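# Match desk boxes in tote to red shelf bins

## Task

Count every red bin on the shelving, then move that same number of boxes from the desk into the gray tote on the desk. Each of those boxes must rest fully inside the tote, not on its edge. Nothing new may end up on the floor, every other object must stay on its shelf, table or counter, and the robot must not tip over or finish leaning. Anything that stays in place only because the robot is holding it does not count.

## Robot and tools

Robot: a Hello Robot Stretch 3 with one arm. A two-wheeled base (0.33 m long, 0.34 m wide) cannot move sideways. A lift runs up a mast and carries a single arm that telescopes out to the robot's right, ending in a wrist (yaw, pitch, roll) and a gripper. To shift the gripper forward or back you drive the base. The base spins about the point between its drive wheels, 0.05 m behind its front edge. With the arm pulled in and the wrist folded, a spin sweeps a 0.28 m radius; an unfolded, level wrist reaches past that circle.

Cameras: head_camera and nav_camera are on the head and follow head_pan_rad and head_tilt_rad; wrist_camera rides on the gripper. Every execute_actions result, unless it is an error or a refusal, ends with one image per camera, always in the same order, taken when the call finishes. Send an empty actions list to just look.

Frames: the base frame has its origin on the floor midway between the drive wheels, x forward, y to the left, z up. hand_pose is reported in it, at the point where closed fingertips meet. The odometry frame is the base frame as it was at the scene's start; its heading runs -3.142 to 3.142, positive to the left.

execute_actions takes actions, a list run in order. Each action may hold robot, steps (1 to 450 control steps at 30 per second; default 1) and until (allowed only together with steps). An action with only steps just waits. robot is one of three things: a single command; {"stop": true}, which brakes everything and clears the queue; or a list of up to 8 items run one after another, where each item is a command or {"pause_s": s} with s at most 15.

A command can contain base, joints and contact_limits, and they all start together.
- base holds exactly one key. translate_m is a signed distance in metres, forward positive, |d| at most 1. rotate_rad is a signed turn in radians, counter-clockwise (left) positive, |d| at most 3.2. Both are offsets from wherever the base is when that command begins.
- joints maps names to absolute targets, not offsets. Any joint you leave out keeps its current target. lift_m 0 to 1.1 (arm height on the mast). arm_m 0 to 0.52 (extension). wrist_yaw_rad -1.345 to 4.42 (0 points along the arm, positive swings toward the front, 3.0 folds the wrist over the base). wrist_pitch_rad -1.57 to 0.451 (0 level, negative tips the fingertips down). wrist_roll_rad -2.911 to 2.911 (0 leaves the fingers side by side and level). gripper_m -0.089 to 0.179, larger is wider; the real fingertip gap is 0.007 m smaller near closed and 0.025 m smaller fully open, and zero below 0.007. head_pan_rad -3.953 to 1.73 (0 ahead, positive left, -1.57 looks along the arm). head_tilt_rad -1.53 to 0.419 (negative looks down).
- contact_limits: {"arm_m": e}, where e is a motor effort percentage from 1 to 100. The arm halts with contact_stop once its effort reaches e. Smaller is gentler; very small stops it immediately. It stays in force until the next arm_m command.

Motions keep running across later actions and while you think. A new command overrides at once; a new queue discards what remained of the old one. Within a queue, the next command waits until every motion of the previous one ends done (off_target is also accepted for base and gripper_m); any other ending drops the rest.

until ends an action early. {"robot": {"status": "ended"}} fires when nothing reads moving and the queue is not running. You can instead compare fields, e.g. {"robot": {"lift_m": [">", 0.3]}}, using =, !=, <, <=, > or >= for numbers, or a status word or ["!=", "moving"] for statuses. Testable fields include base_status, joint readings, their _goal and _status, translate_m, rotate_rad, x, y, heading, refusals, queue and queue_left. {"any": {"status": "ended"}} fires when any one motion or the queue finishes. Do not wait for exact equality on readings.

zoom_image: camera (head_camera, nav_camera or wrist_camera) and region [x0, y0, x1, y1] in pixels of that camera's latest image, origin top-left, no larger than 504 by 504.

finished_scene: scene, the number of the current scene. It cannot be undone; let every motion finish first, since whatever is still moving gets braked.

Result lines: base_status and joint_status give done, moving, off_target, contact_stop, time_out, stopped, not_commanded or torque_fault; the base bracket shows distance covered against its goal. joint_goals lists targets; measured_speeds comes from encoders. refusals and queue_left are counts; refused:, dropped: and replaced: lines explain, counting actions and commands from 0. on_its_own appears when the robot has changed a goal itself, when a joint is slack or its servo is off, or when base_tilt drifts 3 degrees or more. motor_effort is in percent with the peak in brackets and is fairly noisy. lidar_m holds 12 ranges, 30 degrees each, starting straight ahead and going counter-clockwise, taken 0.17 m above the floor. wrist_depth_mm and head_depth_mm are 7x7 grids of depths in mm.

Gripping: to grasp, command gripper_m below the object's width; to let go, command at least 0.02 more than where the pads touched. Neither the reading nor done proves an object is held, so check the images. A squeeze that is too hard gets eased by the stall guard.

Speed: full base speed (0.30 m/s, 1.9 rad/s) needs lift_m under 0.30, arm_m under 0.03 and wrist_yaw_rad over 2.54; otherwise 0.10 m/s and 0.63 rad/s.

Avoid: folding or unfolding the wrist outside lift_m 0.32 to 0.95 with pitch -0.4 and roll near 0; once folded, lift_m may go down to 0.25. With yaw under -0.4, keep pitch at -0.5 or lower. Pushing into something rigid with the gripper higher than about 0.45 m, pushing again after a contact_stop, or driving while holding or pressing on something fixed can tip the robot. If it snags or leans, undo the last move in small steps, pull the gripper free, and lower lift_m to about 0.2 if needed. Do not drop, slam or shove objects, and do not let anything fall to the floor; an occasional outside nudge may move loose items.

Each tool is called after "Call:" as name(argument=value, ...), one argument or row to a line, values as JSON.

## Session

Call:
execute_actions(
  actions=[],
)

Scene clock: 0.00 s.
robot.base_odometry: x=+0.000 y=+0.000 heading=+0.000 (m, m, rad; robot's odometry frame)
robot.turned_by_wheels: +0.000 (rad since the last result)
robot.turned_by_imu: +0.000 (rad since the last result)
robot.base_tilt: forward=-0.5 right=+0.5 (deg)
robot.lidar_m: 1.92 1.74 0.87 0.70 0.70 0.76 1.18 2.41 1.49 0.94 1.17 1.75
robot.head_depth_mm: 2062 2558 2556 2531 2549 2534 2408 / 2078 2723 2330 2325 2303 2287 2199 / 2079 2597 2502 2522 2392 2398 2301 / 2076 2503 2472 2466 2491 2357 2305 / 2093 2387 2414 2393 2377 2368 2296 / 2096 2322 2013 1981 1926 1907 1865 / 2121 2256 2243 2202 2221 2023 2195
robot.base_status: not_commanded
robot.joint_positions: lift_m=+0.474 arm_m=+0.000 wrist_yaw_rad=+2.960 wrist_pitch_rad=-0.457 wrist_roll_rad=+0.005 gripper_m=+0.037 head_pan_rad=-0.007 head_tilt_rad=+0.000
robot.joint_goals: lift_m=+0.474 arm_m=+0.000 wrist_yaw_rad=+2.960 wrist_pitch_rad=-0.457 wrist_roll_rad=+0.005 gripper_m=+0.037 head_pan_rad=-0.007 head_tilt_rad=+0.000
robot.joint_status: lift_m=not_commanded arm_m=not_commanded wrist_yaw_rad=not_commanded wrist_pitch_rad=not_commanded wrist_roll_rad=not_commanded gripper_m=not_commanded head_pan_rad=not_commanded head_tilt_rad=not_commanded
robot.measured_speeds: translate_m=+0.000 rotate_rad=+0.000 lift_m=+0.000 arm_m=+0.000 wrist_yaw_rad=+0.000 wrist_pitch_rad=+0.000 wrist_roll_rad=+0.000 head_pan_rad=+0.000 head_tilt_rad=+0.000
robot: refusals=0 queue=idle queue_left=0
robot.motor_effort: left_wheel=+0 right_wheel=+1 lift_m=+27 arm_m=+0 wrist_yaw_rad=+0 wrist_pitch_rad=+4 wrist_roll_rad=+0 gripper_m=+0 head_pan_rad=+0 head_tilt_rad=+3 (%)
robot.hand_pose: x=+0.0183 y=+0.0710 z=+0.4778 quat_wxyz=(+0.222, +0.702, +0.097, +0.670) (m; robot's base frame)
robot.wrist_depth_mm: 557 - 693 755 883 - - / 602 634 757 847 951 - - / 643 705 833 930 - - - / 703 762 882 927 928 933 918 / 740 781 - 783 825 788 783 / 693 676 - 670 662 676 693 / 598 593 - 611 609 595 600
pictures: head_camera (sideways: a quarter turn clockwise sets it upright), nav_camera (sideways: a quarter turn counterclockwise sets it upright), wrist_camera
Images, in order (width x height): head_camera 896x504, nav_camera 672x504, wrist_camera 644x364.

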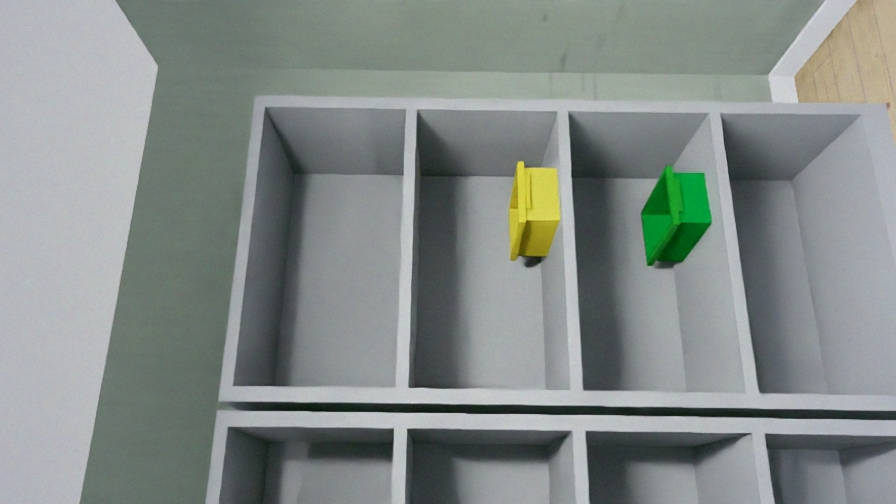

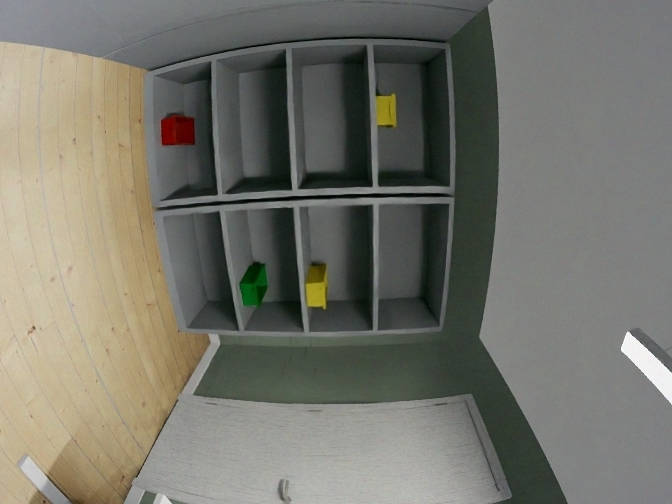

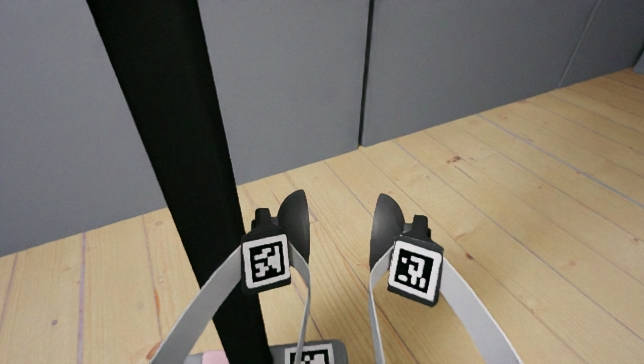

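Call:
execute_actions(
  actions=[
    {"robot":{"joints":{"head_pan_rad":-1.4,"head_tilt_rad":-0.3,"lift_m":0.27}},"steps":450,"until":{"robot":{"head_pan_rad_status":["!=","moving"]}}},
  ],
)

Scene clock: 4.70 s.
robot.base_odometry: x=+0.000 y=+0.000 heading=+0.000 (m, m, rad; robot's odometry frame)
robot.turned_by_wheels: +0.000 (rad since the last result)
robot.turned_by_imu: +0.001 (rad since the last result)
robot.base_tilt: forward=-0.4 right=+0.5 (deg)
robot.lidar_m: 1.92 1.74 0.87 0.70 0.70 0.76 1.18 2.40 1.50 0.94 1.17 1.75
robot.head_depth_mm: 1493 1575 1656 1745 1282 1858 1644 / 1467 1539 1632 1711 1266 1046 1545 / 1444 1525 1611 1690 1267 1050 1588 / 1417 1497 1573 1652 1084 1047 1621 / 1402 1466 1552 1626 1053 999 1582 / 1392 1446 1524 1613 1034 1000 1616 / 1364 1436 1510 1586 1268 962 1533
robot.base_status: not_commanded
robot.joint_positions: lift_m=+0.365 arm_m=+0.000 wrist_yaw_rad=+2.960 wrist_pitch_rad=-0.457 wrist_roll_rad=+0.005 gripper_m=+0.037 head_pan_rad=-1.393 head_tilt_rad=-0.296
robot.joint_goals: lift_m=+0.270 arm_m=+0.000 wrist_yaw_rad=+2.960 wrist_pitch_rad=-0.457 wrist_roll_rad=+0.005 gripper_m=+0.037 head_pan_rad=-1.400 head_tilt_rad=-0.300
robot.joint_status: lift_m=moving arm_m=not_commanded wrist_yaw_rad=not_commanded wrist_pitch_rad=not_commanded wrist_roll_rad=not_commanded gripper_m=not_commanded head_pan_rad=done head_tilt_rad=done
robot.measured_speeds: translate_m=+0.000 rotate_rad=+0.000 lift_m=-0.110 arm_m=+0.000 wrist_yaw_rad=+0.000 wrist_pitch_rad=+0.000 wrist_roll_rad=+0.000 head_pan_rad=+0.000 head_tilt_rad=+0.000
robot: refusals=0 queue=running queue_left=0
robot.motor_effort: left_wheel=+1(0) right_wheel=+0(0) lift_m=+23(28) arm_m=+0(0) wrist_yaw_rad=+0(1) wrist_pitch_rad=+4(4) wrist_roll_rad=+0(0) gripper_m=+0(0) head_pan_rad=-3(51) head_tilt_rad=-3(29) (%)
robot.hand_pose: x=+0.0183 y=+0.0710 z=+0.3688 quat_wxyz=(+0.223, +0.702, +0.097, +0.670) (m; robot's base frame)
robot.wrist_depth_mm: 555 - 699 771 868 - - / 599 643 753 849 986 - - / 639 691 837 880 917 932 910 / 687 729 767 766 764 759 778 / 647 650 - 640 672 639 636 / 557 556 - 573 547 561 555 / 486 - - - 490 491 493
pictures: head_camera (sideways: a quarter turn clockwise sets it upright), nav_camera (sideways: a quarter turn counterclockwise sets it upright), wrist_camera
camera_calibration (this result's frames):
head_camera: T_world_to_cam=[[-0.0472302, 0.272149, -0.961095, 1.2698], [0.980474, 0.196506, 0.00746105, -0.0158103], [0.190891, -0.941977, -0.276116, 0.316487], [0, 0, 0, 1]] pos_world=[0.0150596, -0.0443428, 1.3079]
nav_camera: T_world_to_cam=[[0.0370619, -0.323948, 0.945349, -1.18986], [-0.978349, -0.204514, -0.0317263, 0.0965441], [0.203615, -0.923705, -0.324514, 0.37603], [0, 0, 0, 1]] pos_world=[0.061987, -0.0183662, 1.24992]
wrist_camera: T_world_to_cam=[[0.992808, -0.119691, 0.00242537, -0.000475852], [-0.0736194, -0.626383, -0.776032, 0.354039], [0.0944029, 0.770272, -0.630689, 0.342296], [0, 0, 0, 1]] pos_world=[-0.00577715, -0.041954, 0.490629]
Images, in order (width x height): head_camera 896x504, nav_camera 672x504, wrist_camera 644x364.

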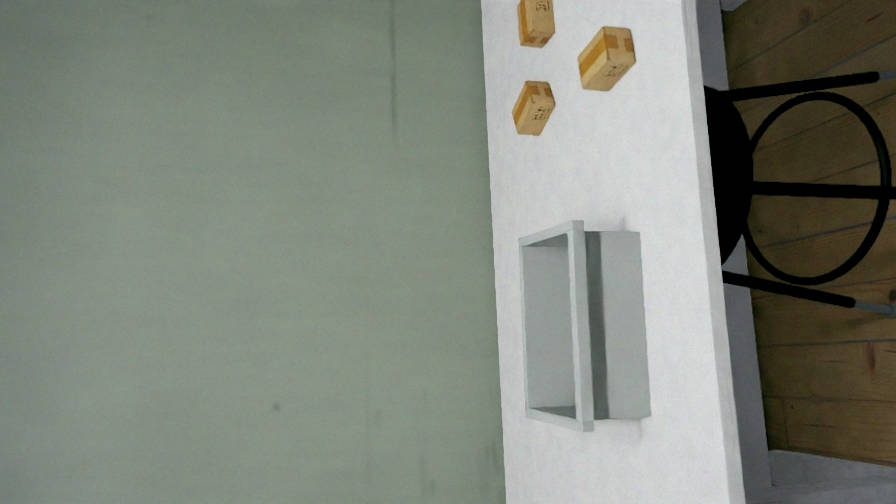

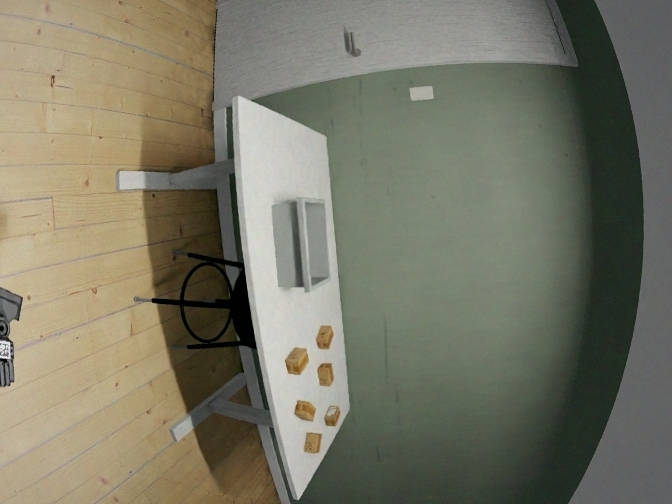

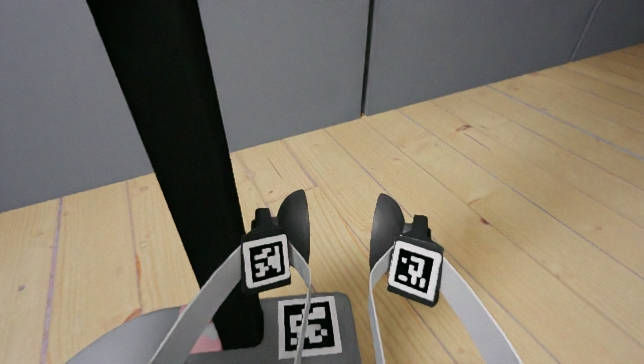

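Call:
execute_actions(
  actions=[
    {"robot":{"joints":{"head_pan_rad":-3.0,"head_tilt_rad":-0.15}},"steps":450,"until":{"robot":{"head_pan_rad_status":["!=","moving"]}}},
  ],
)

Call:
execute_actions(
  actions=[
    {"robot":{"joints":{"head_pan_rad":1.5,"head_tilt_rad":-0.1}},"steps":450,"until":{"robot":{"head_pan_rad_status":["!=","moving"]}}},
  ],
)

Scene clock: 9.13 s.
robot.base_odometry: x=+0.000 y=+0.000 heading=+0.000 (m, m, rad; robot's odometry frame)
robot.turned_by_wheels: +0.000 (rad since the last result)
robot.turned_by_imu: +0.001 (rad since the last result)
robot.base_tilt: forward=-0.4 right=+0.6 (deg)
robot.lidar_m: 1.92 1.74 0.87 0.70 0.70 0.76 1.19 2.41 1.50 0.94 1.17 1.75
robot.head_depth_mm: 2345 2408 1399 1409 1429 1436 1457 / 2331 2428 2468 2541 2651 2601 1907 / 2294 2363 2430 2503 2579 2579 1900 / 2261 2326 2392 2478 2523 2568 1904 / 2206 2283 2332 2431 2496 2528 1891 / 2192 2221 2288 2358 2442 2493 1894 / 2137 2190 2271 2321 2384 2470 1894
robot.base_status: not_commanded
robot.joint_positions: lift_m=+0.270 arm_m=+0.000 wrist_yaw_rad=+2.960 wrist_pitch_rad=-0.458 wrist_roll_rad=+0.005 gripper_m=+0.037 head_pan_rad=-2.993 head_tilt_rad=-0.162
robot.joint_goals: lift_m=+0.270 arm_m=+0.000 wrist_yaw_rad=+2.960 wrist_pitch_rad=-0.458 wrist_roll_rad=+0.005 gripper_m=+0.037 head_pan_rad=-3.000 head_tilt_rad=-0.150
robot.joint_status: lift_m=done arm_m=not_commanded wrist_yaw_rad=not_commanded wrist_pitch_rad=not_commanded wrist_roll_rad=not_commanded gripper_m=not_commanded head_pan_rad=done head_tilt_rad=done
robot.measured_speeds: translate_m=+0.000 rotate_rad=+0.000 lift_m=+0.000 arm_m=+0.000 wrist_yaw_rad=+0.000 wrist_pitch_rad=+0.000 wrist_roll_rad=+0.000 head_pan_rad=+0.000 head_tilt_rad=+0.000
robot: refusals=0 queue=done queue_left=0
robot.motor_effort: left_wheel=+1(1) right_wheel=+0(0) lift_m=+23(23) arm_m=+0(1) wrist_yaw_rad=+0(0) wrist_pitch_rad=+4(4) wrist_roll_rad=+0(0) gripper_m=+0(0) head_pan_rad=-4(56) head_tilt_rad=+7(29) (%)
robot.hand_pose: x=+0.0183 y=+0.0709 z=+0.2740 quat_wxyz=(+0.223, +0.702, +0.097, +0.670) (m; robot's base frame)
robot.wrist_depth_mm: 566 - 700 773 879 - - / 602 641 763 850 898 956 963 / 640 691 745 743 745 753 756 / 618 612 612 616 619 618 621 / 524 524 - 536 536 525 523 / 463 - - - 437 449 453 / - - - - 398 396 399
pictures: head_camera (sideways: a quarter turn clockwise sets it upright), nav_camera (sideways: a quarter turn counterclockwise sets it upright), wrist_camera
camera_calibration (this result's frames):
head_camera: T_world_to_cam=[[0.143728, 0.0198299, -0.989419, 1.30568], [0.168643, -0.985666, 0.0047432, -0.00732079], [-0.975142, -0.16754, -0.145012, 0.152954], [0, 0, 0, 1]] pos_world=[-0.0372754, -0.00748134, 1.31407]
nav_camera: T_world_to_cam=[[-0.196856, -0.0084024, 0.980396, -1.23423], [-0.179848, 0.983305, -0.0276847, 0.0864167], [-0.963796, -0.181772, -0.19508, 0.214688], [0, 0, 0, 1]] pos_world=[-0.020507, -0.0563201, 1.25431]
wrist_camera: T_world_to_cam=[[0.992808, -0.11969, 0.00239302, -0.00023293], [-0.0736934, -0.626782, -0.775702, 0.280371], [0.0943437, 0.769947, -0.631095, 0.2827], [0, 0, 0, 1]] pos_world=[-0.00577829, -0.0419607, 0.395896]
Images, in order (width x height): head_camera 896x504, nav_camera 672x504, wrist_camera 644x364.

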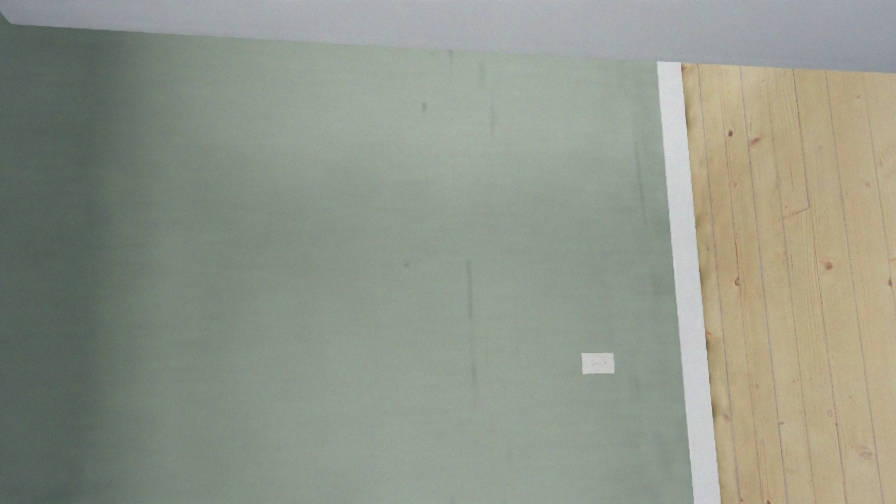

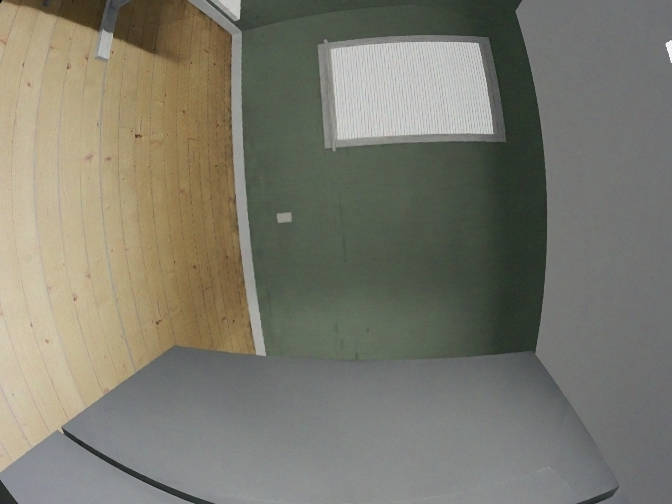

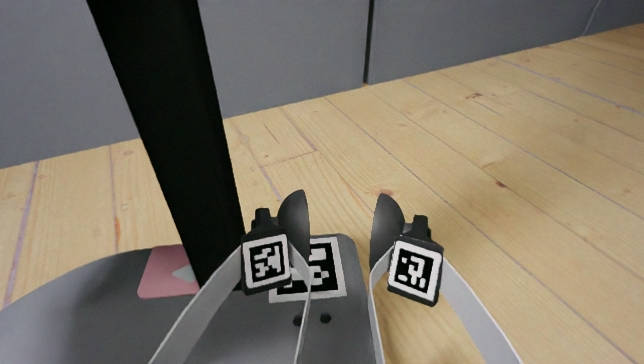

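Scene clock: 11.83 s.
robot.base_odometry: x=+0.000 y=+0.000 heading=+0.000 (m, m, rad; robot's odometry frame)
robot.turned_by_wheels: +0.000 (rad since the last result)
robot.turned_by_imu: +0.001 (rad since the last result)
robot.base_tilt: forward=-0.2 right=+0.5 (deg)
robot.lidar_m: 1.92 1.74 0.87 0.70 0.70 0.76 1.19 2.41 1.50 0.94 1.17 1.75
robot.head_depth_mm: 781 803 823 843 863 888 907 / 755 772 789 811 829 851 872 / 723 729 743 764 780 799 819 / - 699 711 727 748 759 781 / - 666 681 694 710 728 740 / - 642 653 668 681 698 710 / - 617 627 640 654 665 680
robot.base_status: not_commanded
robot.joint_positions: lift_m=+0.270 arm_m=+0.000 wrist_yaw_rad=+2.960 wrist_pitch_rad=-0.458 wrist_roll_rad=+0.005 gripper_m=+0.037 head_pan_rad=+1.493 head_tilt_rad=-0.112
robot.joint_goals: lift_m=+0.270 arm_m=+0.000 wrist_yaw_rad=+2.960 wrist_pitch_rad=-0.458 wrist_roll_rad=+0.005 gripper_m=+0.037 head_pan_rad=+1.500 head_tilt_rad=-0.100
robot.joint_status: lift_m=done arm_m=not_commanded wrist_yaw_rad=not_commanded wrist_pitch_rad=not_commanded wrist_roll_rad=not_commanded gripper_m=not_commanded head_pan_rad=done head_tilt_rad=done
robot.measured_speeds: translate_m=+0.000 rotate_rad=+0.000 lift_m=+0.000 arm_m=+0.000 wrist_yaw_rad=+0.000 wrist_pitch_rad=+0.000 wrist_roll_rad=+0.000 head_pan_rad=+0.000 head_tilt_rad=+0.000
robot: refusals=0 queue=done queue_left=0
robot.motor_effort: left_wheel=+0(0) right_wheel=+0(0) lift_m=+23(23) arm_m=+0(0) wrist_yaw_rad=+0(1) wrist_pitch_rad=+4(4) wrist_roll_rad=+0(0) gripper_m=+0(0) head_pan_rad=+4(54) head_tilt_rad=+7(18) (%)
robot.hand_pose: x=+0.0183 y=+0.0709 z=+0.2740 quat_wxyz=(+0.223, +0.702, +0.097, +0.670) (m; robot's base frame)
robot.wrist_depth_mm: 562 - 690 770 883 - - / 597 639 759 838 919 967 956 / 632 682 751 749 745 748 767 / 613 610 617 618 616 616 615 / 517 512 - 536 540 514 520 / 464 - - - 442 453 448 / - - - - 402 402 399
pictures: head_camera (sideways: a quarter turn clockwise sets it upright), nav_camera (sideways: a quarter turn counterclockwise sets it upright), wrist_camera
camera_calibration (this result's frames):
head_camera: T_world_to_cam=[[-0.00916846, -0.095426, -0.995394, 1.31445], [-0.998358, 0.0571707, 0.00371494, 0.00113634], [0.0565528, 0.993793, -0.0957934, 0.0825915], [0, 0, 0, 1]] pos_world=[0.00851518, 0.043289, 1.31631]
nav_camera: T_world_to_cam=[[0.0322829, 0.145006, 0.988904, -1.24676], [0.998665, -0.0446015, -0.0260615, 0.0771163], [0.0403275, 0.988425, -0.146252, 0.145005], [0, 0, 0, 1]] pos_world=[-0.0426119, 0.0409008, 1.25615]
wrist_camera: T_world_to_cam=[[0.992808, -0.11969, 0.00239323, -0.000232995], [-0.0736931, -0.626782, -0.775702, 0.280371], [0.0943438, 0.769947, -0.631095, 0.2827], [0, 0, 0, 1]] pos_world=[-0.00577831, -0.0419607, 0.395896]
Images, in order (width x height): head_camera 896x504, nav_camera 672x504, wrist_camera 644x364.

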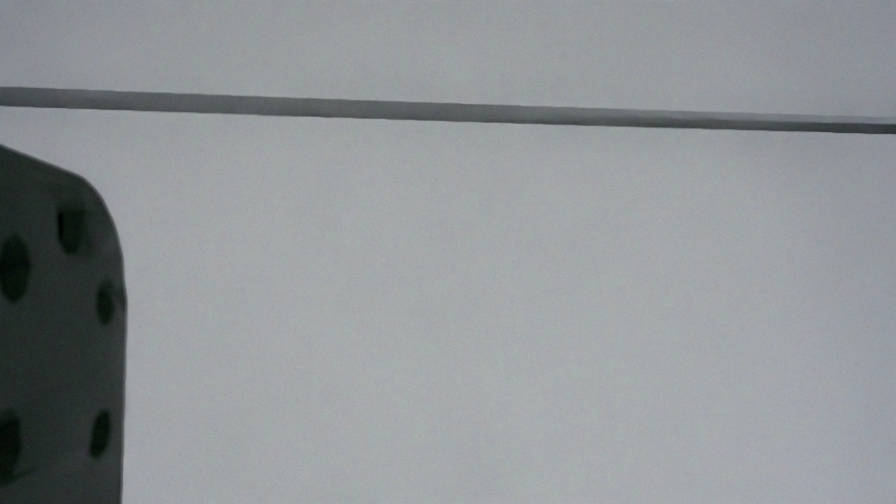

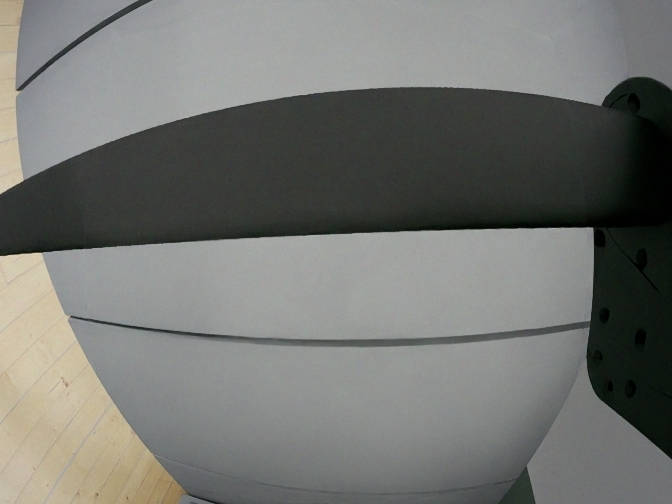

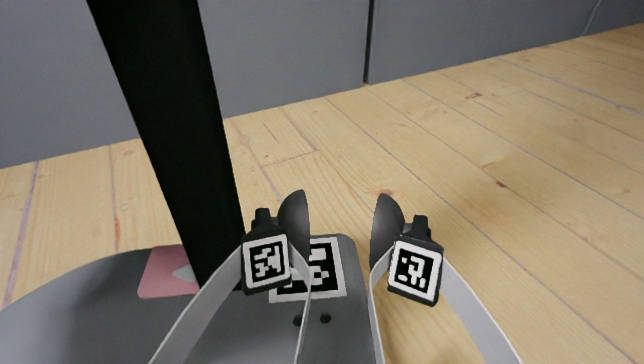

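Call:
execute_actions(
  actions=[
    {"robot":[{"base":{"rotate_rad":0.127},"joints":{"head_pan_rad":-3.6,"head_tilt_rad":-0.3}},{"base":{"translate_m":-1.0}},{"base":{"translate_m":-0.5}}],"steps":450,"until":{"robot":{"status":"ended"}}},
  ],
)

Scene clock: 39.60 s.
robot.base_odometry: x=-1.488 y=-0.190 heading=+0.127 (m, m, rad; robot's odometry frame)
robot.turned_by_wheels: +0.127 (rad since the last result)
robot.turned_by_imu: +0.120 (rad since the last result)
robot.base_tilt: forward=-0.3 right=+0.6 (deg)
robot.lidar_m: 3.43 0.64 0.37 0.33 1.80 1.10 0.95 0.95 1.11 1.94 1.60 1.71
robot.head_depth_mm: 1346 1451 1546 1675 1808 1930 1628 / 1237 1321 1404 1493 1603 1743 1634 / 1142 1213 1281 1361 1452 1548 1584 / 1064 1112 1179 1243 1308 1395 1490 / 990 1039 1085 1138 1210 1274 1350 / 923 971 1010 1058 1112 1172 1241 / 873 909 941 989 1030 1087 1144
robot.base_status: done (translate_m -0.5000 of -0.5000)
robot.joint_positions: lift_m=+0.270 arm_m=+0.000 wrist_yaw_rad=+2.960 wrist_pitch_rad=-0.458 wrist_roll_rad=+0.005 gripper_m=+0.037 head_pan_rad=-3.593 head_tilt_rad=-0.297
robot.joint_goals: lift_m=+0.270 arm_m=+0.000 wrist_yaw_rad=+2.960 wrist_pitch_rad=-0.458 wrist_roll_rad=+0.005 gripper_m=+0.037 head_pan_rad=-3.600 head_tilt_rad=-0.300
robot.joint_status: lift_m=done arm_m=not_commanded wrist_yaw_rad=not_commanded wrist_pitch_rad=not_commanded wrist_roll_rad=not_commanded gripper_m=not_commanded head_pan_rad=done head_tilt_rad=done
robot.measured_speeds: translate_m=+0.000 rotate_rad=+0.000 lift_m=+0.000 arm_m=+0.000 wrist_yaw_rad=+0.000 wrist_pitch_rad=+0.000 wrist_roll_rad=+0.000 head_pan_rad=+0.000 head_tilt_rad=+0.000
robot: refusals=0 queue=done queue_left=0
robot.motor_effort: left_wheel=+0(14) right_wheel=+2(10) lift_m=+23(23) arm_m=+0(0) wrist_yaw_rad=+0(0) wrist_pitch_rad=+4(4) wrist_roll_rad=+0(0) gripper_m=+0(0) head_pan_rad=-4(51) head_tilt_rad=-2(22) (%)
robot.hand_pose: x=+0.0183 y=+0.0709 z=+0.2740 quat_wxyz=(+0.223, +0.702, +0.097, +0.670) (m; robot's base frame)
robot.wrist_depth_mm: - - 628 365 404 456 507 / 937 941 739 405 450 505 578 / 752 757 709 449 503 585 684 / 608 617 619 513 576 618 612 / 525 514 - 531 536 522 523 / 461 - - - 439 449 451 / - - - - 398 397 402
pictures: head_camera (sideways: a quarter turn clockwise sets it upright), nav_camera (sideways: a quarter turn counterclockwise sets it upright), wrist_camera
camera_calibration (this result's frames):
head_camera: T_world_to_cam=[[0.248927, -0.12255, -0.960738, 1.26752], [-0.418268, -0.908293, 0.00748663, -0.0073112], [-0.873549, 0.399982, -0.277357, 0.324596], [0, 0, 0, 1]] pos_world=[-0.0350281, 0.0188609, 1.30784]
nav_camera: T_world_to_cam=[[-0.284799, 0.161251, 0.944927, -1.18734], [0.410571, 0.911275, -0.0317625, 0.0881187], [-0.866211, 0.378914, -0.325735, 0.384145], [0, 0, 0, 1]] pos_world=[-0.0415828, -0.0343987, 1.24988]
wrist_camera: T_world_to_cam=[[0.992808, -0.11969, 0.00239321, -0.000232972], [-0.073693, -0.626783, -0.775702, 0.280362], [0.0943436, 0.769947, -0.631095, 0.282694], [0, 0, 0, 1]] pos_world=[-0.00577833, -0.0419611, 0.395885]
Images, in order (width x height): head_camera 896x504, nav_camera 672x504, wrist_camera 644x364.

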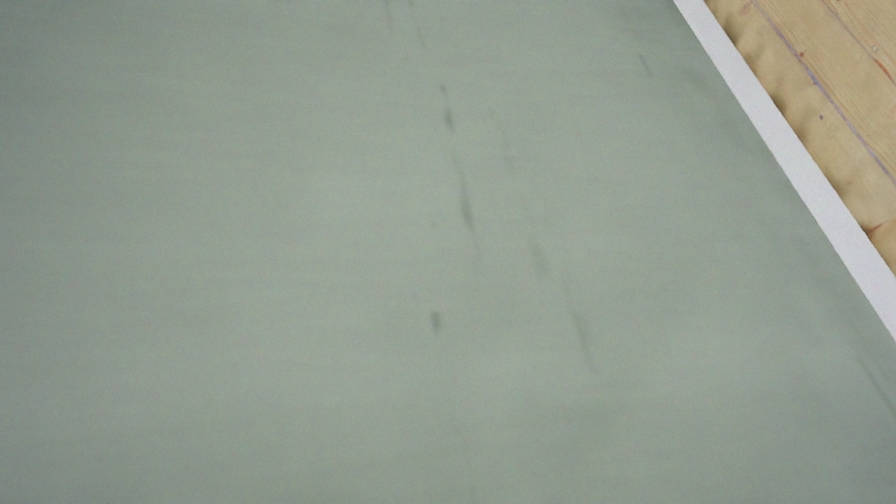

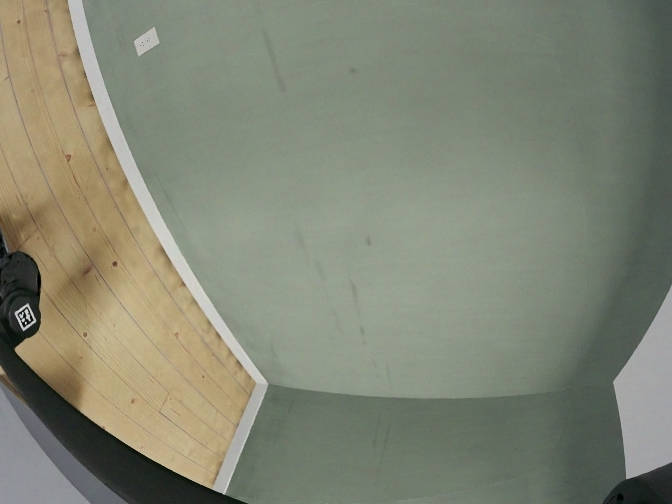

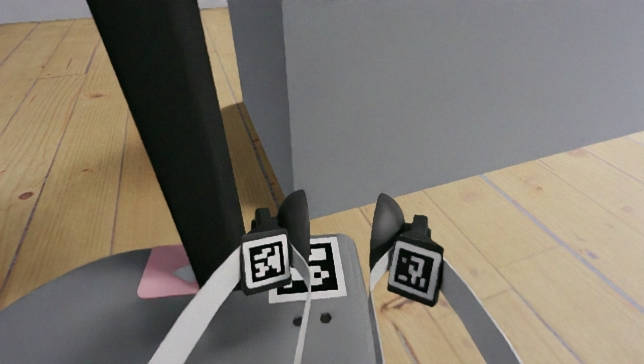

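Call:
execute_actions(
  actions=[
    {"robot":[{"base":{"translate_m":-0.42},"joints":{"head_pan_rad":-1.3,"head_tilt_rad":-0.1}},{"base":{"rotate_rad":1.81}},{"base":{"translate_m":1.0}}],"steps":450,"until":{"robot":{"status":"ended"}}},
  ],
)

Scene clock: 53.13 s.
robot.base_odometry: x=-2.263 y=+0.691 heading=+1.937 (m, m, rad; robot's odometry frame)
robot.turned_by_wheels: +1.810 (rad since the last result)
robot.turned_by_imu: +1.814 (rad since the last result)
robot.base_tilt: forward=-0.3 right=+0.5 (deg)
robot.lidar_m: 0.69 0.72 0.60 0.57 0.59 0.79 2.05 0.66 0.56 1.38 1.01 0.72
robot.head_depth_mm: 2666 3865 3962 - - 2829 2049 / 2238 - - - - 2856 2057 / 2681 3694 3984 - 3896 2790 2045 / 2380 2444 2530 2587 2642 2541 2050 / 1781 1795 1844 1877 1913 1961 1884 / 1412 1430 1451 1470 1495 1531 1566 / 1176 1186 1199 1217 1240 1253 1273
robot.base_status: done (translate_m +1.0000 of +1.0000)
robot.joint_positions: lift_m=+0.270 arm_m=+0.000 wrist_yaw_rad=+2.960 wrist_pitch_rad=-0.458 wrist_roll_rad=+0.005 gripper_m=+0.037 head_pan_rad=-1.306 head_tilt_rad=-0.112
robot.joint_goals: lift_m=+0.270 arm_m=+0.000 wrist_yaw_rad=+2.960 wrist_pitch_rad=-0.458 wrist_roll_rad=+0.005 gripper_m=+0.037 head_pan_rad=-1.300 head_tilt_rad=-0.100
robot.joint_status: lift_m=done arm_m=not_commanded wrist_yaw_rad=not_commanded wrist_pitch_rad=not_commanded wrist_roll_rad=not_commanded gripper_m=not_commanded head_pan_rad=done head_tilt_rad=done
robot.measured_speeds: translate_m=+0.000 rotate_rad=+0.000 lift_m=+0.000 arm_m=+0.000 wrist_yaw_rad=+0.000 wrist_pitch_rad=+0.000 wrist_roll_rad=+0.000 head_pan_rad=+0.000 head_tilt_rad=+0.000
robot: refusals=0 queue=done queue_left=0
robot.motor_effort: left_wheel=-2(10) right_wheel=+3(13) lift_m=+23(23) arm_m=-1(1) wrist_yaw_rad=+1(0) wrist_pitch_rad=+4(4) wrist_roll_rad=+0(0) gripper_m=-1(0) head_pan_rad=+3(48) head_tilt_rad=+7(25) (%)
robot.hand_pose: x=+0.0183 y=+0.0709 z=+0.2740 quat_wxyz=(+0.223, +0.702, +0.097, +0.670) (m; robot's base frame)
robot.wrist_depth_mm: 535 - 562 579 602 618 643 / 577 592 618 633 660 678 701 / 617 636 668 691 704 725 712 / 616 603 610 616 616 615 616 / 518 518 - 536 539 524 523 / 463 - - - 439 449 447 / - - - - 402 397 399
pictures: head_camera (sideways: a quarter turn clockwise sets it upright), nav_camera (sideways: a quarter turn counterclockwise sets it upright), wrist_camera
camera_calibration (this result's frames):
head_camera: T_world_to_cam=[[-0.0233156, 0.0926593, -0.995425, 1.31458], [0.959612, 0.281303, 0.00370829, -0.0107987], [0.280359, -0.955135, -0.0954757, 0.0808127], [0, 0, 0, 1]] pos_world=[0.0183562, -0.0415831, 1.31632]
nav_camera: T_world_to_cam=[[0.0181873, -0.147123, 0.988951, -1.24674], [-0.95568, -0.293252, -0.0260509, 0.089024], [0.293845, -0.944647, -0.145936, 0.143047], [0, 0, 0, 1]] pos_world=[0.0657195, -0.0221885, 1.25616]
wrist_camera: T_world_to_cam=[[0.992808, -0.11969, 0.0023929, -0.000235317], [-0.0736935, -0.626783, -0.775701, 0.280349], [0.0943436, 0.769946, -0.631096, 0.282709], [0, 0, 0, 1]] pos_world=[-0.00577829, -0.0419813, 0.395884]
Images, in order (width x height): head_camera 896x504, nav_camera 672x504, wrist_camera 644x364.

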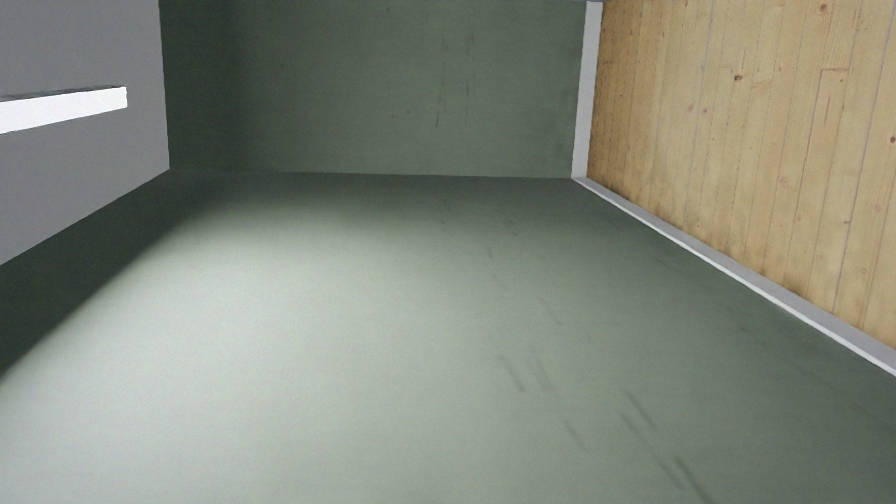

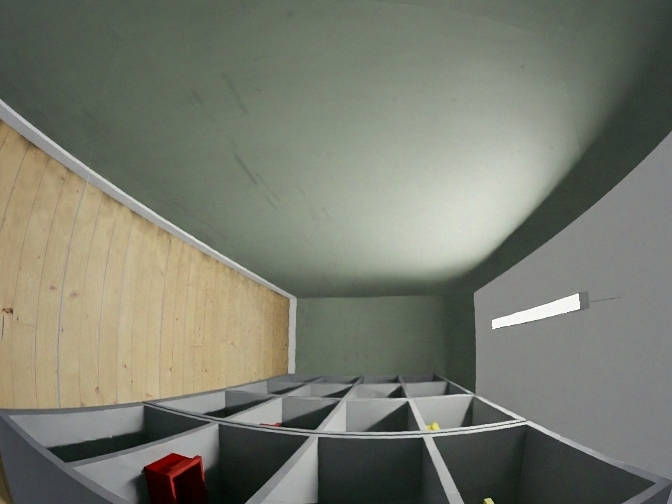

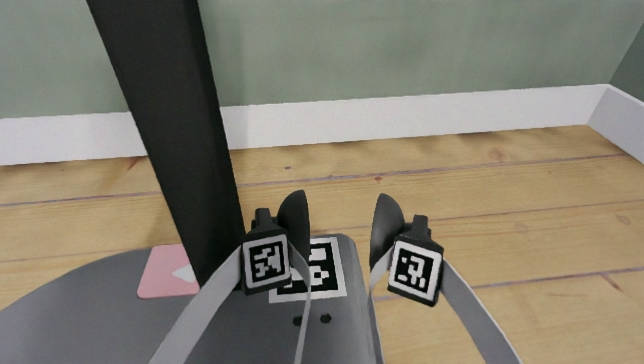

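Call:
execute_actions(
  actions=[
    {"robot":[{"base":{"translate_m":0.33},"joints":{"head_pan_rad":-1.3,"head_tilt_rad":-0.15}},{"base":{"rotate_rad":-1.571}},{"base":{"translate_m":1.0}}],"steps":450,"until":{"robot":{"status":"ended"}}},
  ],
)

Scene clock: 72.20 s.
robot.base_odometry: x=-1.447 y=+1.357 heading=+0.366 (m, m, rad; robot's odometry frame)
robot.turned_by_wheels: -1.571 (rad since the last result)
robot.turned_by_imu: -1.558 (rad since the last result)
robot.base_tilt: forward=-0.3 right=+0.4 (deg)
robot.lidar_m: 1.47 0.53 0.39 0.37 0.38 0.52 1.42 1.64 0.83 1.10 0.72 1.42
robot.head_depth_mm: 955 625 995 1022 1006 682 1087 / 979 749 1034 1053 1000 678 1119 / 1004 754 1060 1093 996 718 1150 / 1000 763 1050 1093 991 757 1110 / 761 707 799 816 829 756 880 / 633 646 668 686 707 723 752 / 649 668 684 704 726 750 1065
robot.base_status: done (translate_m +1.0000 of +1.0000)
robot.joint_positions: lift_m=+0.270 arm_m=+0.000 wrist_yaw_rad=+2.960 wrist_pitch_rad=-0.458 wrist_roll_rad=+0.005 gripper_m=+0.037 head_pan_rad=-1.306 head_tilt_rad=-0.148
robot.joint_goals: lift_m=+0.270 arm_m=+0.000 wrist_yaw_rad=+2.960 wrist_pitch_rad=-0.458 wrist_roll_rad=+0.005 gripper_m=+0.037 head_pan_rad=-1.300 head_tilt_rad=-0.150
robot.joint_status: lift_m=done arm_m=not_commanded wrist_yaw_rad=not_commanded wrist_pitch_rad=not_commanded wrist_roll_rad=not_commanded gripper_m=not_commanded head_pan_rad=done head_tilt_rad=done
robot.measured_speeds: translate_m=+0.000 rotate_rad=+0.000 lift_m=+0.000 arm_m=+0.000 wrist_yaw_rad=+0.000 wrist_pitch_rad=+0.000 wrist_roll_rad=+0.000 head_pan_rad=+0.000 head_tilt_rad=+0.000
robot: refusals=0 queue=done queue_left=0
robot.motor_effort: left_wheel=+2(14) right_wheel=-1(10) lift_m=+24(24) arm_m=-1(1) wrist_yaw_rad=+0(1) wrist_pitch_rad=+4(4) wrist_roll_rad=+0(0) gripper_m=+0(0) head_pan_rad=+4(4) head_tilt_rad=-1(7) (%)
robot.hand_pose: x=+0.0183 y=+0.0709 z=+0.2740 quat_wxyz=(+0.223, +0.702, +0.097, +0.670) (m; robot's base frame)
robot.wrist_depth_mm: 360 - 379 392 402 412 427 / 396 401 416 430 438 459 471 / 434 442 464 478 493 511 527 / 478 486 501 516 535 557 570 / 510 520 - 528 537 523 518 / 465 - - - 438 446 454 / - - - - 396 401 400
pictures: head_camera (sideways: a quarter turn clockwise sets it upright), nav_camera (sideways: a quarter turn counterclockwise sets it upright), wrist_camera
camera_calibration (this result's frames):
head_camera: T_world_to_cam=[[-0.0328014, 0.127693, -0.991271, 1.30918], [0.959643, 0.281186, 0.00446682, -0.0117862], [0.279302, -0.95112, -0.131763, 0.128056], [0, 0, 0, 1]] pos_world=[0.0184873, -0.0420628, 1.31468]
nav_camera: T_world_to_cam=[[0.0276039, -0.181896, 0.98293, -1.23891], [-0.955926, -0.292339, -0.0272533, 0.0905897], [0.292307, -0.938856, -0.181949, 0.189934], [0, 0, 0, 1]] pos_world=[0.065277, -0.0205498, 1.25479]
wrist_camera: T_world_to_cam=[[0.992808, -0.11969, 0.00239252, -0.000237202], [-0.0736946, -0.626789, -0.775696, 0.280335], [0.0943427, 0.769941, -0.631102, 0.282724], [0, 0, 0, 1]] pos_world=[-0.00577832, -0.0419985, 0.395883]
Images, in order (width x height): head_camera 896x504, nav_camera 672x504, wrist_camera 644x364.

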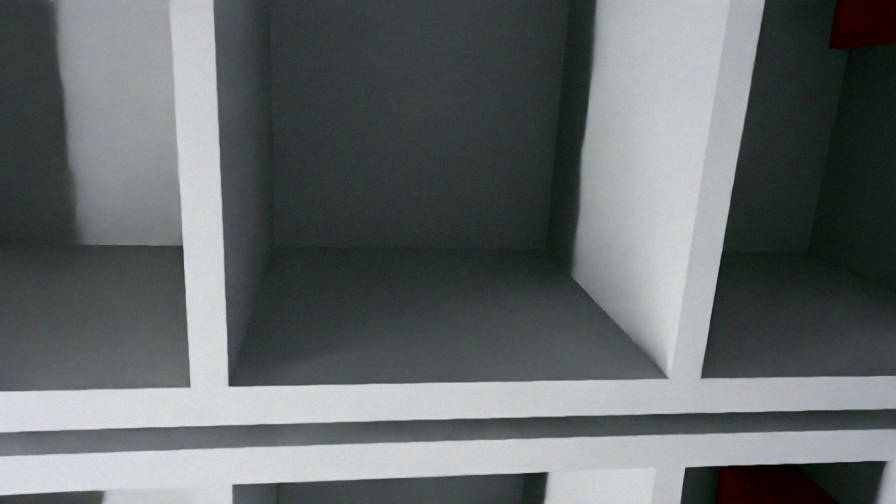

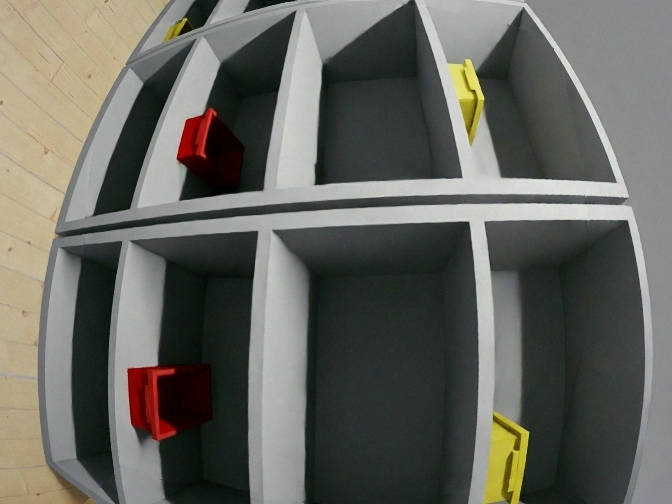

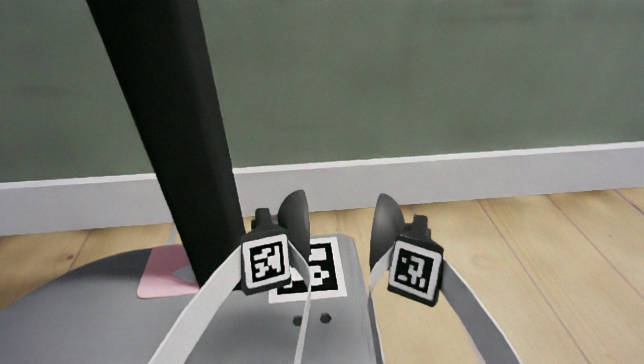

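Call:
zoom_image(
  camera="nav_camera",
  region=[0, 200, 500, 504],
)

Call:
execute_actions(
  actions=[
    {"robot":[{"base":{"translate_m":1.0}},{"base":{"translate_m":0.45}}],"steps":450,"until":{"robot":{"status":"ended"}}},
  ],
)

Region (0, 200, 500, 504) of nav_camera's 672x504 image, scaled by 1.008, with more detail than that image has; it fills the top 306 rows of this view, and the rest is white.

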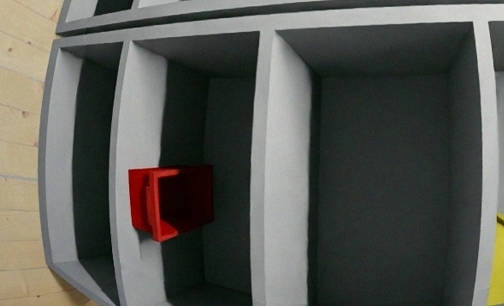

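Scene clock: 86.37 s.
robot.base_odometry: x=-0.093 y=+1.875 heading=+0.366 (m, m, rad; robot's odometry frame)
robot.turned_by_wheels: +0.000 (rad since the last result)
robot.turned_by_imu: +0.012 (rad since the last result)
robot.base_tilt: forward=-0.4 right=+0.5 (deg)
robot.lidar_m: 1.42 0.53 0.39 0.37 0.39 0.53 1.48 1.21 0.67 0.65 0.76 1.00
robot.head_depth_mm: 954 627 998 1021 1001 650 1095 / 978 748 1024 1055 1003 682 1117 / 1011 754 1058 1091 1002 718 1157 / 1037 761 1094 1118 996 757 1155 / 1066 765 1123 1151 993 757 1148 / 1093 778 1164 1185 890 1259 1146 / 1144 1144 1195 1212 853 1277 1143
robot.base_status: done (translate_m +0.4500 of +0.4500)
robot.joint_positions: lift_m=+0.270 arm_m=+0.000 wrist_yaw_rad=+2.960 wrist_pitch_rad=-0.458 wrist_roll_rad=+0.005 gripper_m=+0.037 head_pan_rad=-1.306 head_tilt_rad=-0.148
robot.joint_goals: lift_m=+0.270 arm_m=+0.000 wrist_yaw_rad=+2.960 wrist_pitch_rad=-0.458 wrist_roll_rad=+0.005 gripper_m=+0.037 head_pan_rad=-1.300 head_tilt_rad=-0.150
robot.joint_status: lift_m=done arm_m=not_commanded wrist_yaw_rad=not_commanded wrist_pitch_rad=not_commanded wrist_roll_rad=not_commanded gripper_m=not_commanded head_pan_rad=done head_tilt_rad=done
robot.measured_speeds: translate_m=+0.000 rotate_rad=+0.000 lift_m=+0.000 arm_m=+0.000 wrist_yaw_rad=+0.000 wrist_pitch_rad=+0.000 wrist_roll_rad=+0.000 head_pan_rad=+0.000 head_tilt_rad=+0.000
robot: refusals=0 queue=done queue_left=0
robot.motor_effort: left_wheel=+0(12) right_wheel=+0(7) lift_m=+23(24) arm_m=-1(1) wrist_yaw_rad=+0(0) wrist_pitch_rad=+4(4) wrist_roll_rad=+0(0) gripper_m=+0(0) head_pan_rad=+5(5) head_tilt_rad=-1(1) (%)
robot.hand_pose: x=+0.0183 y=+0.0709 z=+0.2740 quat_wxyz=(+0.223, +0.702, +0.097, +0.670) (m; robot's base frame)
robot.wrist_depth_mm: 364 - 382 389 404 411 428 / 397 407 419 431 439 450 471 / 439 447 463 480 491 517 525 / 478 493 505 515 541 561 567 / 514 518 - 543 541 517 525 / 461 - - - 437 450 451 / - - - - 395 402 400
pictures: head_camera (sideways: a quarter turn clockwise sets it upright), nav_camera (sideways: a quarter turn counterclockwise sets it upright), wrist_camera
camera_calibration (this result's frames):
head_camera: T_world_to_cam=[[-0.0328014, 0.127693, -0.991271, 1.30918], [0.959643, 0.281185, 0.00446682, -0.0117862], [0.279301, -0.95112, -0.131763, 0.128056], [0, 0, 0, 1]] pos_world=[0.0184873, -0.0420628, 1.31468]
nav_camera: T_world_to_cam=[[0.0276038, -0.181896, 0.98293, -1.23891], [-0.955926, -0.292339, -0.0272533, 0.0905897], [0.292306, -0.938857, -0.181949, 0.189934], [0, 0, 0, 1]] pos_world=[0.065277, -0.0205498, 1.25479]
wrist_camera: T_world_to_cam=[[0.992808, -0.11969, 0.00239241, -0.000237167], [-0.0736947, -0.626789, -0.775696, 0.280334], [0.0943427, 0.769942, -0.631102, 0.282724], [0, 0, 0, 1]] pos_world=[-0.00577831, -0.0419985, 0.395882]
Images, in order (width x height): head_camera 896x504, nav_camera 672x504, wrist_camera 644x364.

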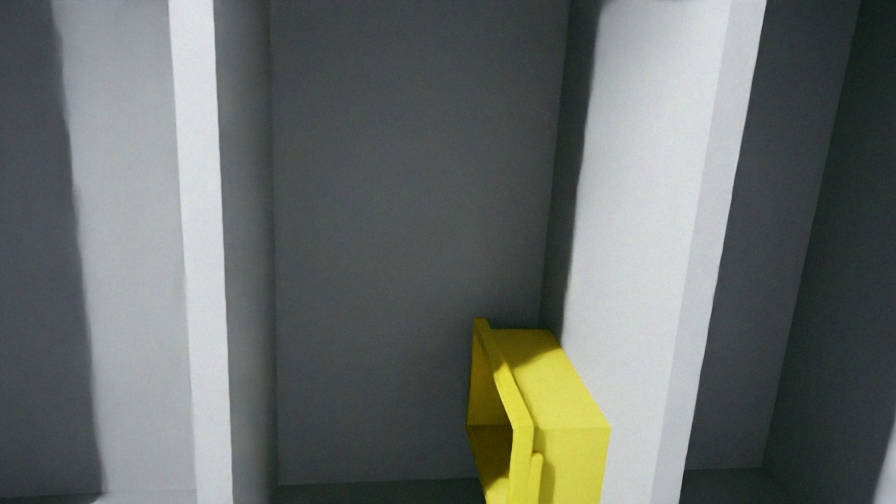

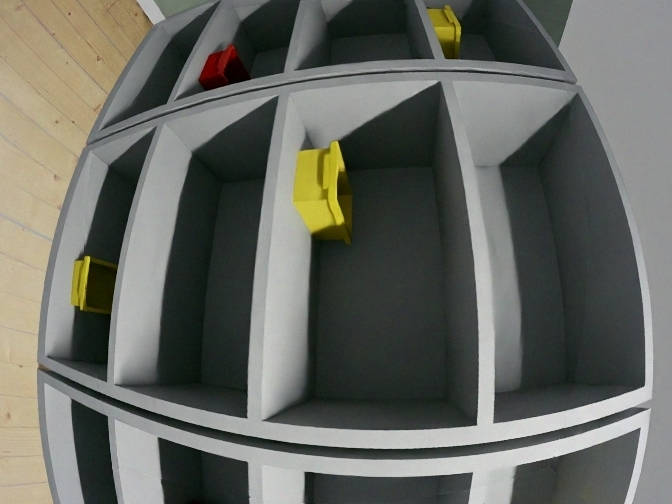

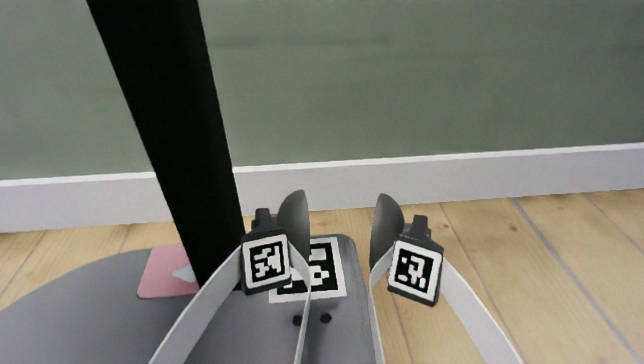

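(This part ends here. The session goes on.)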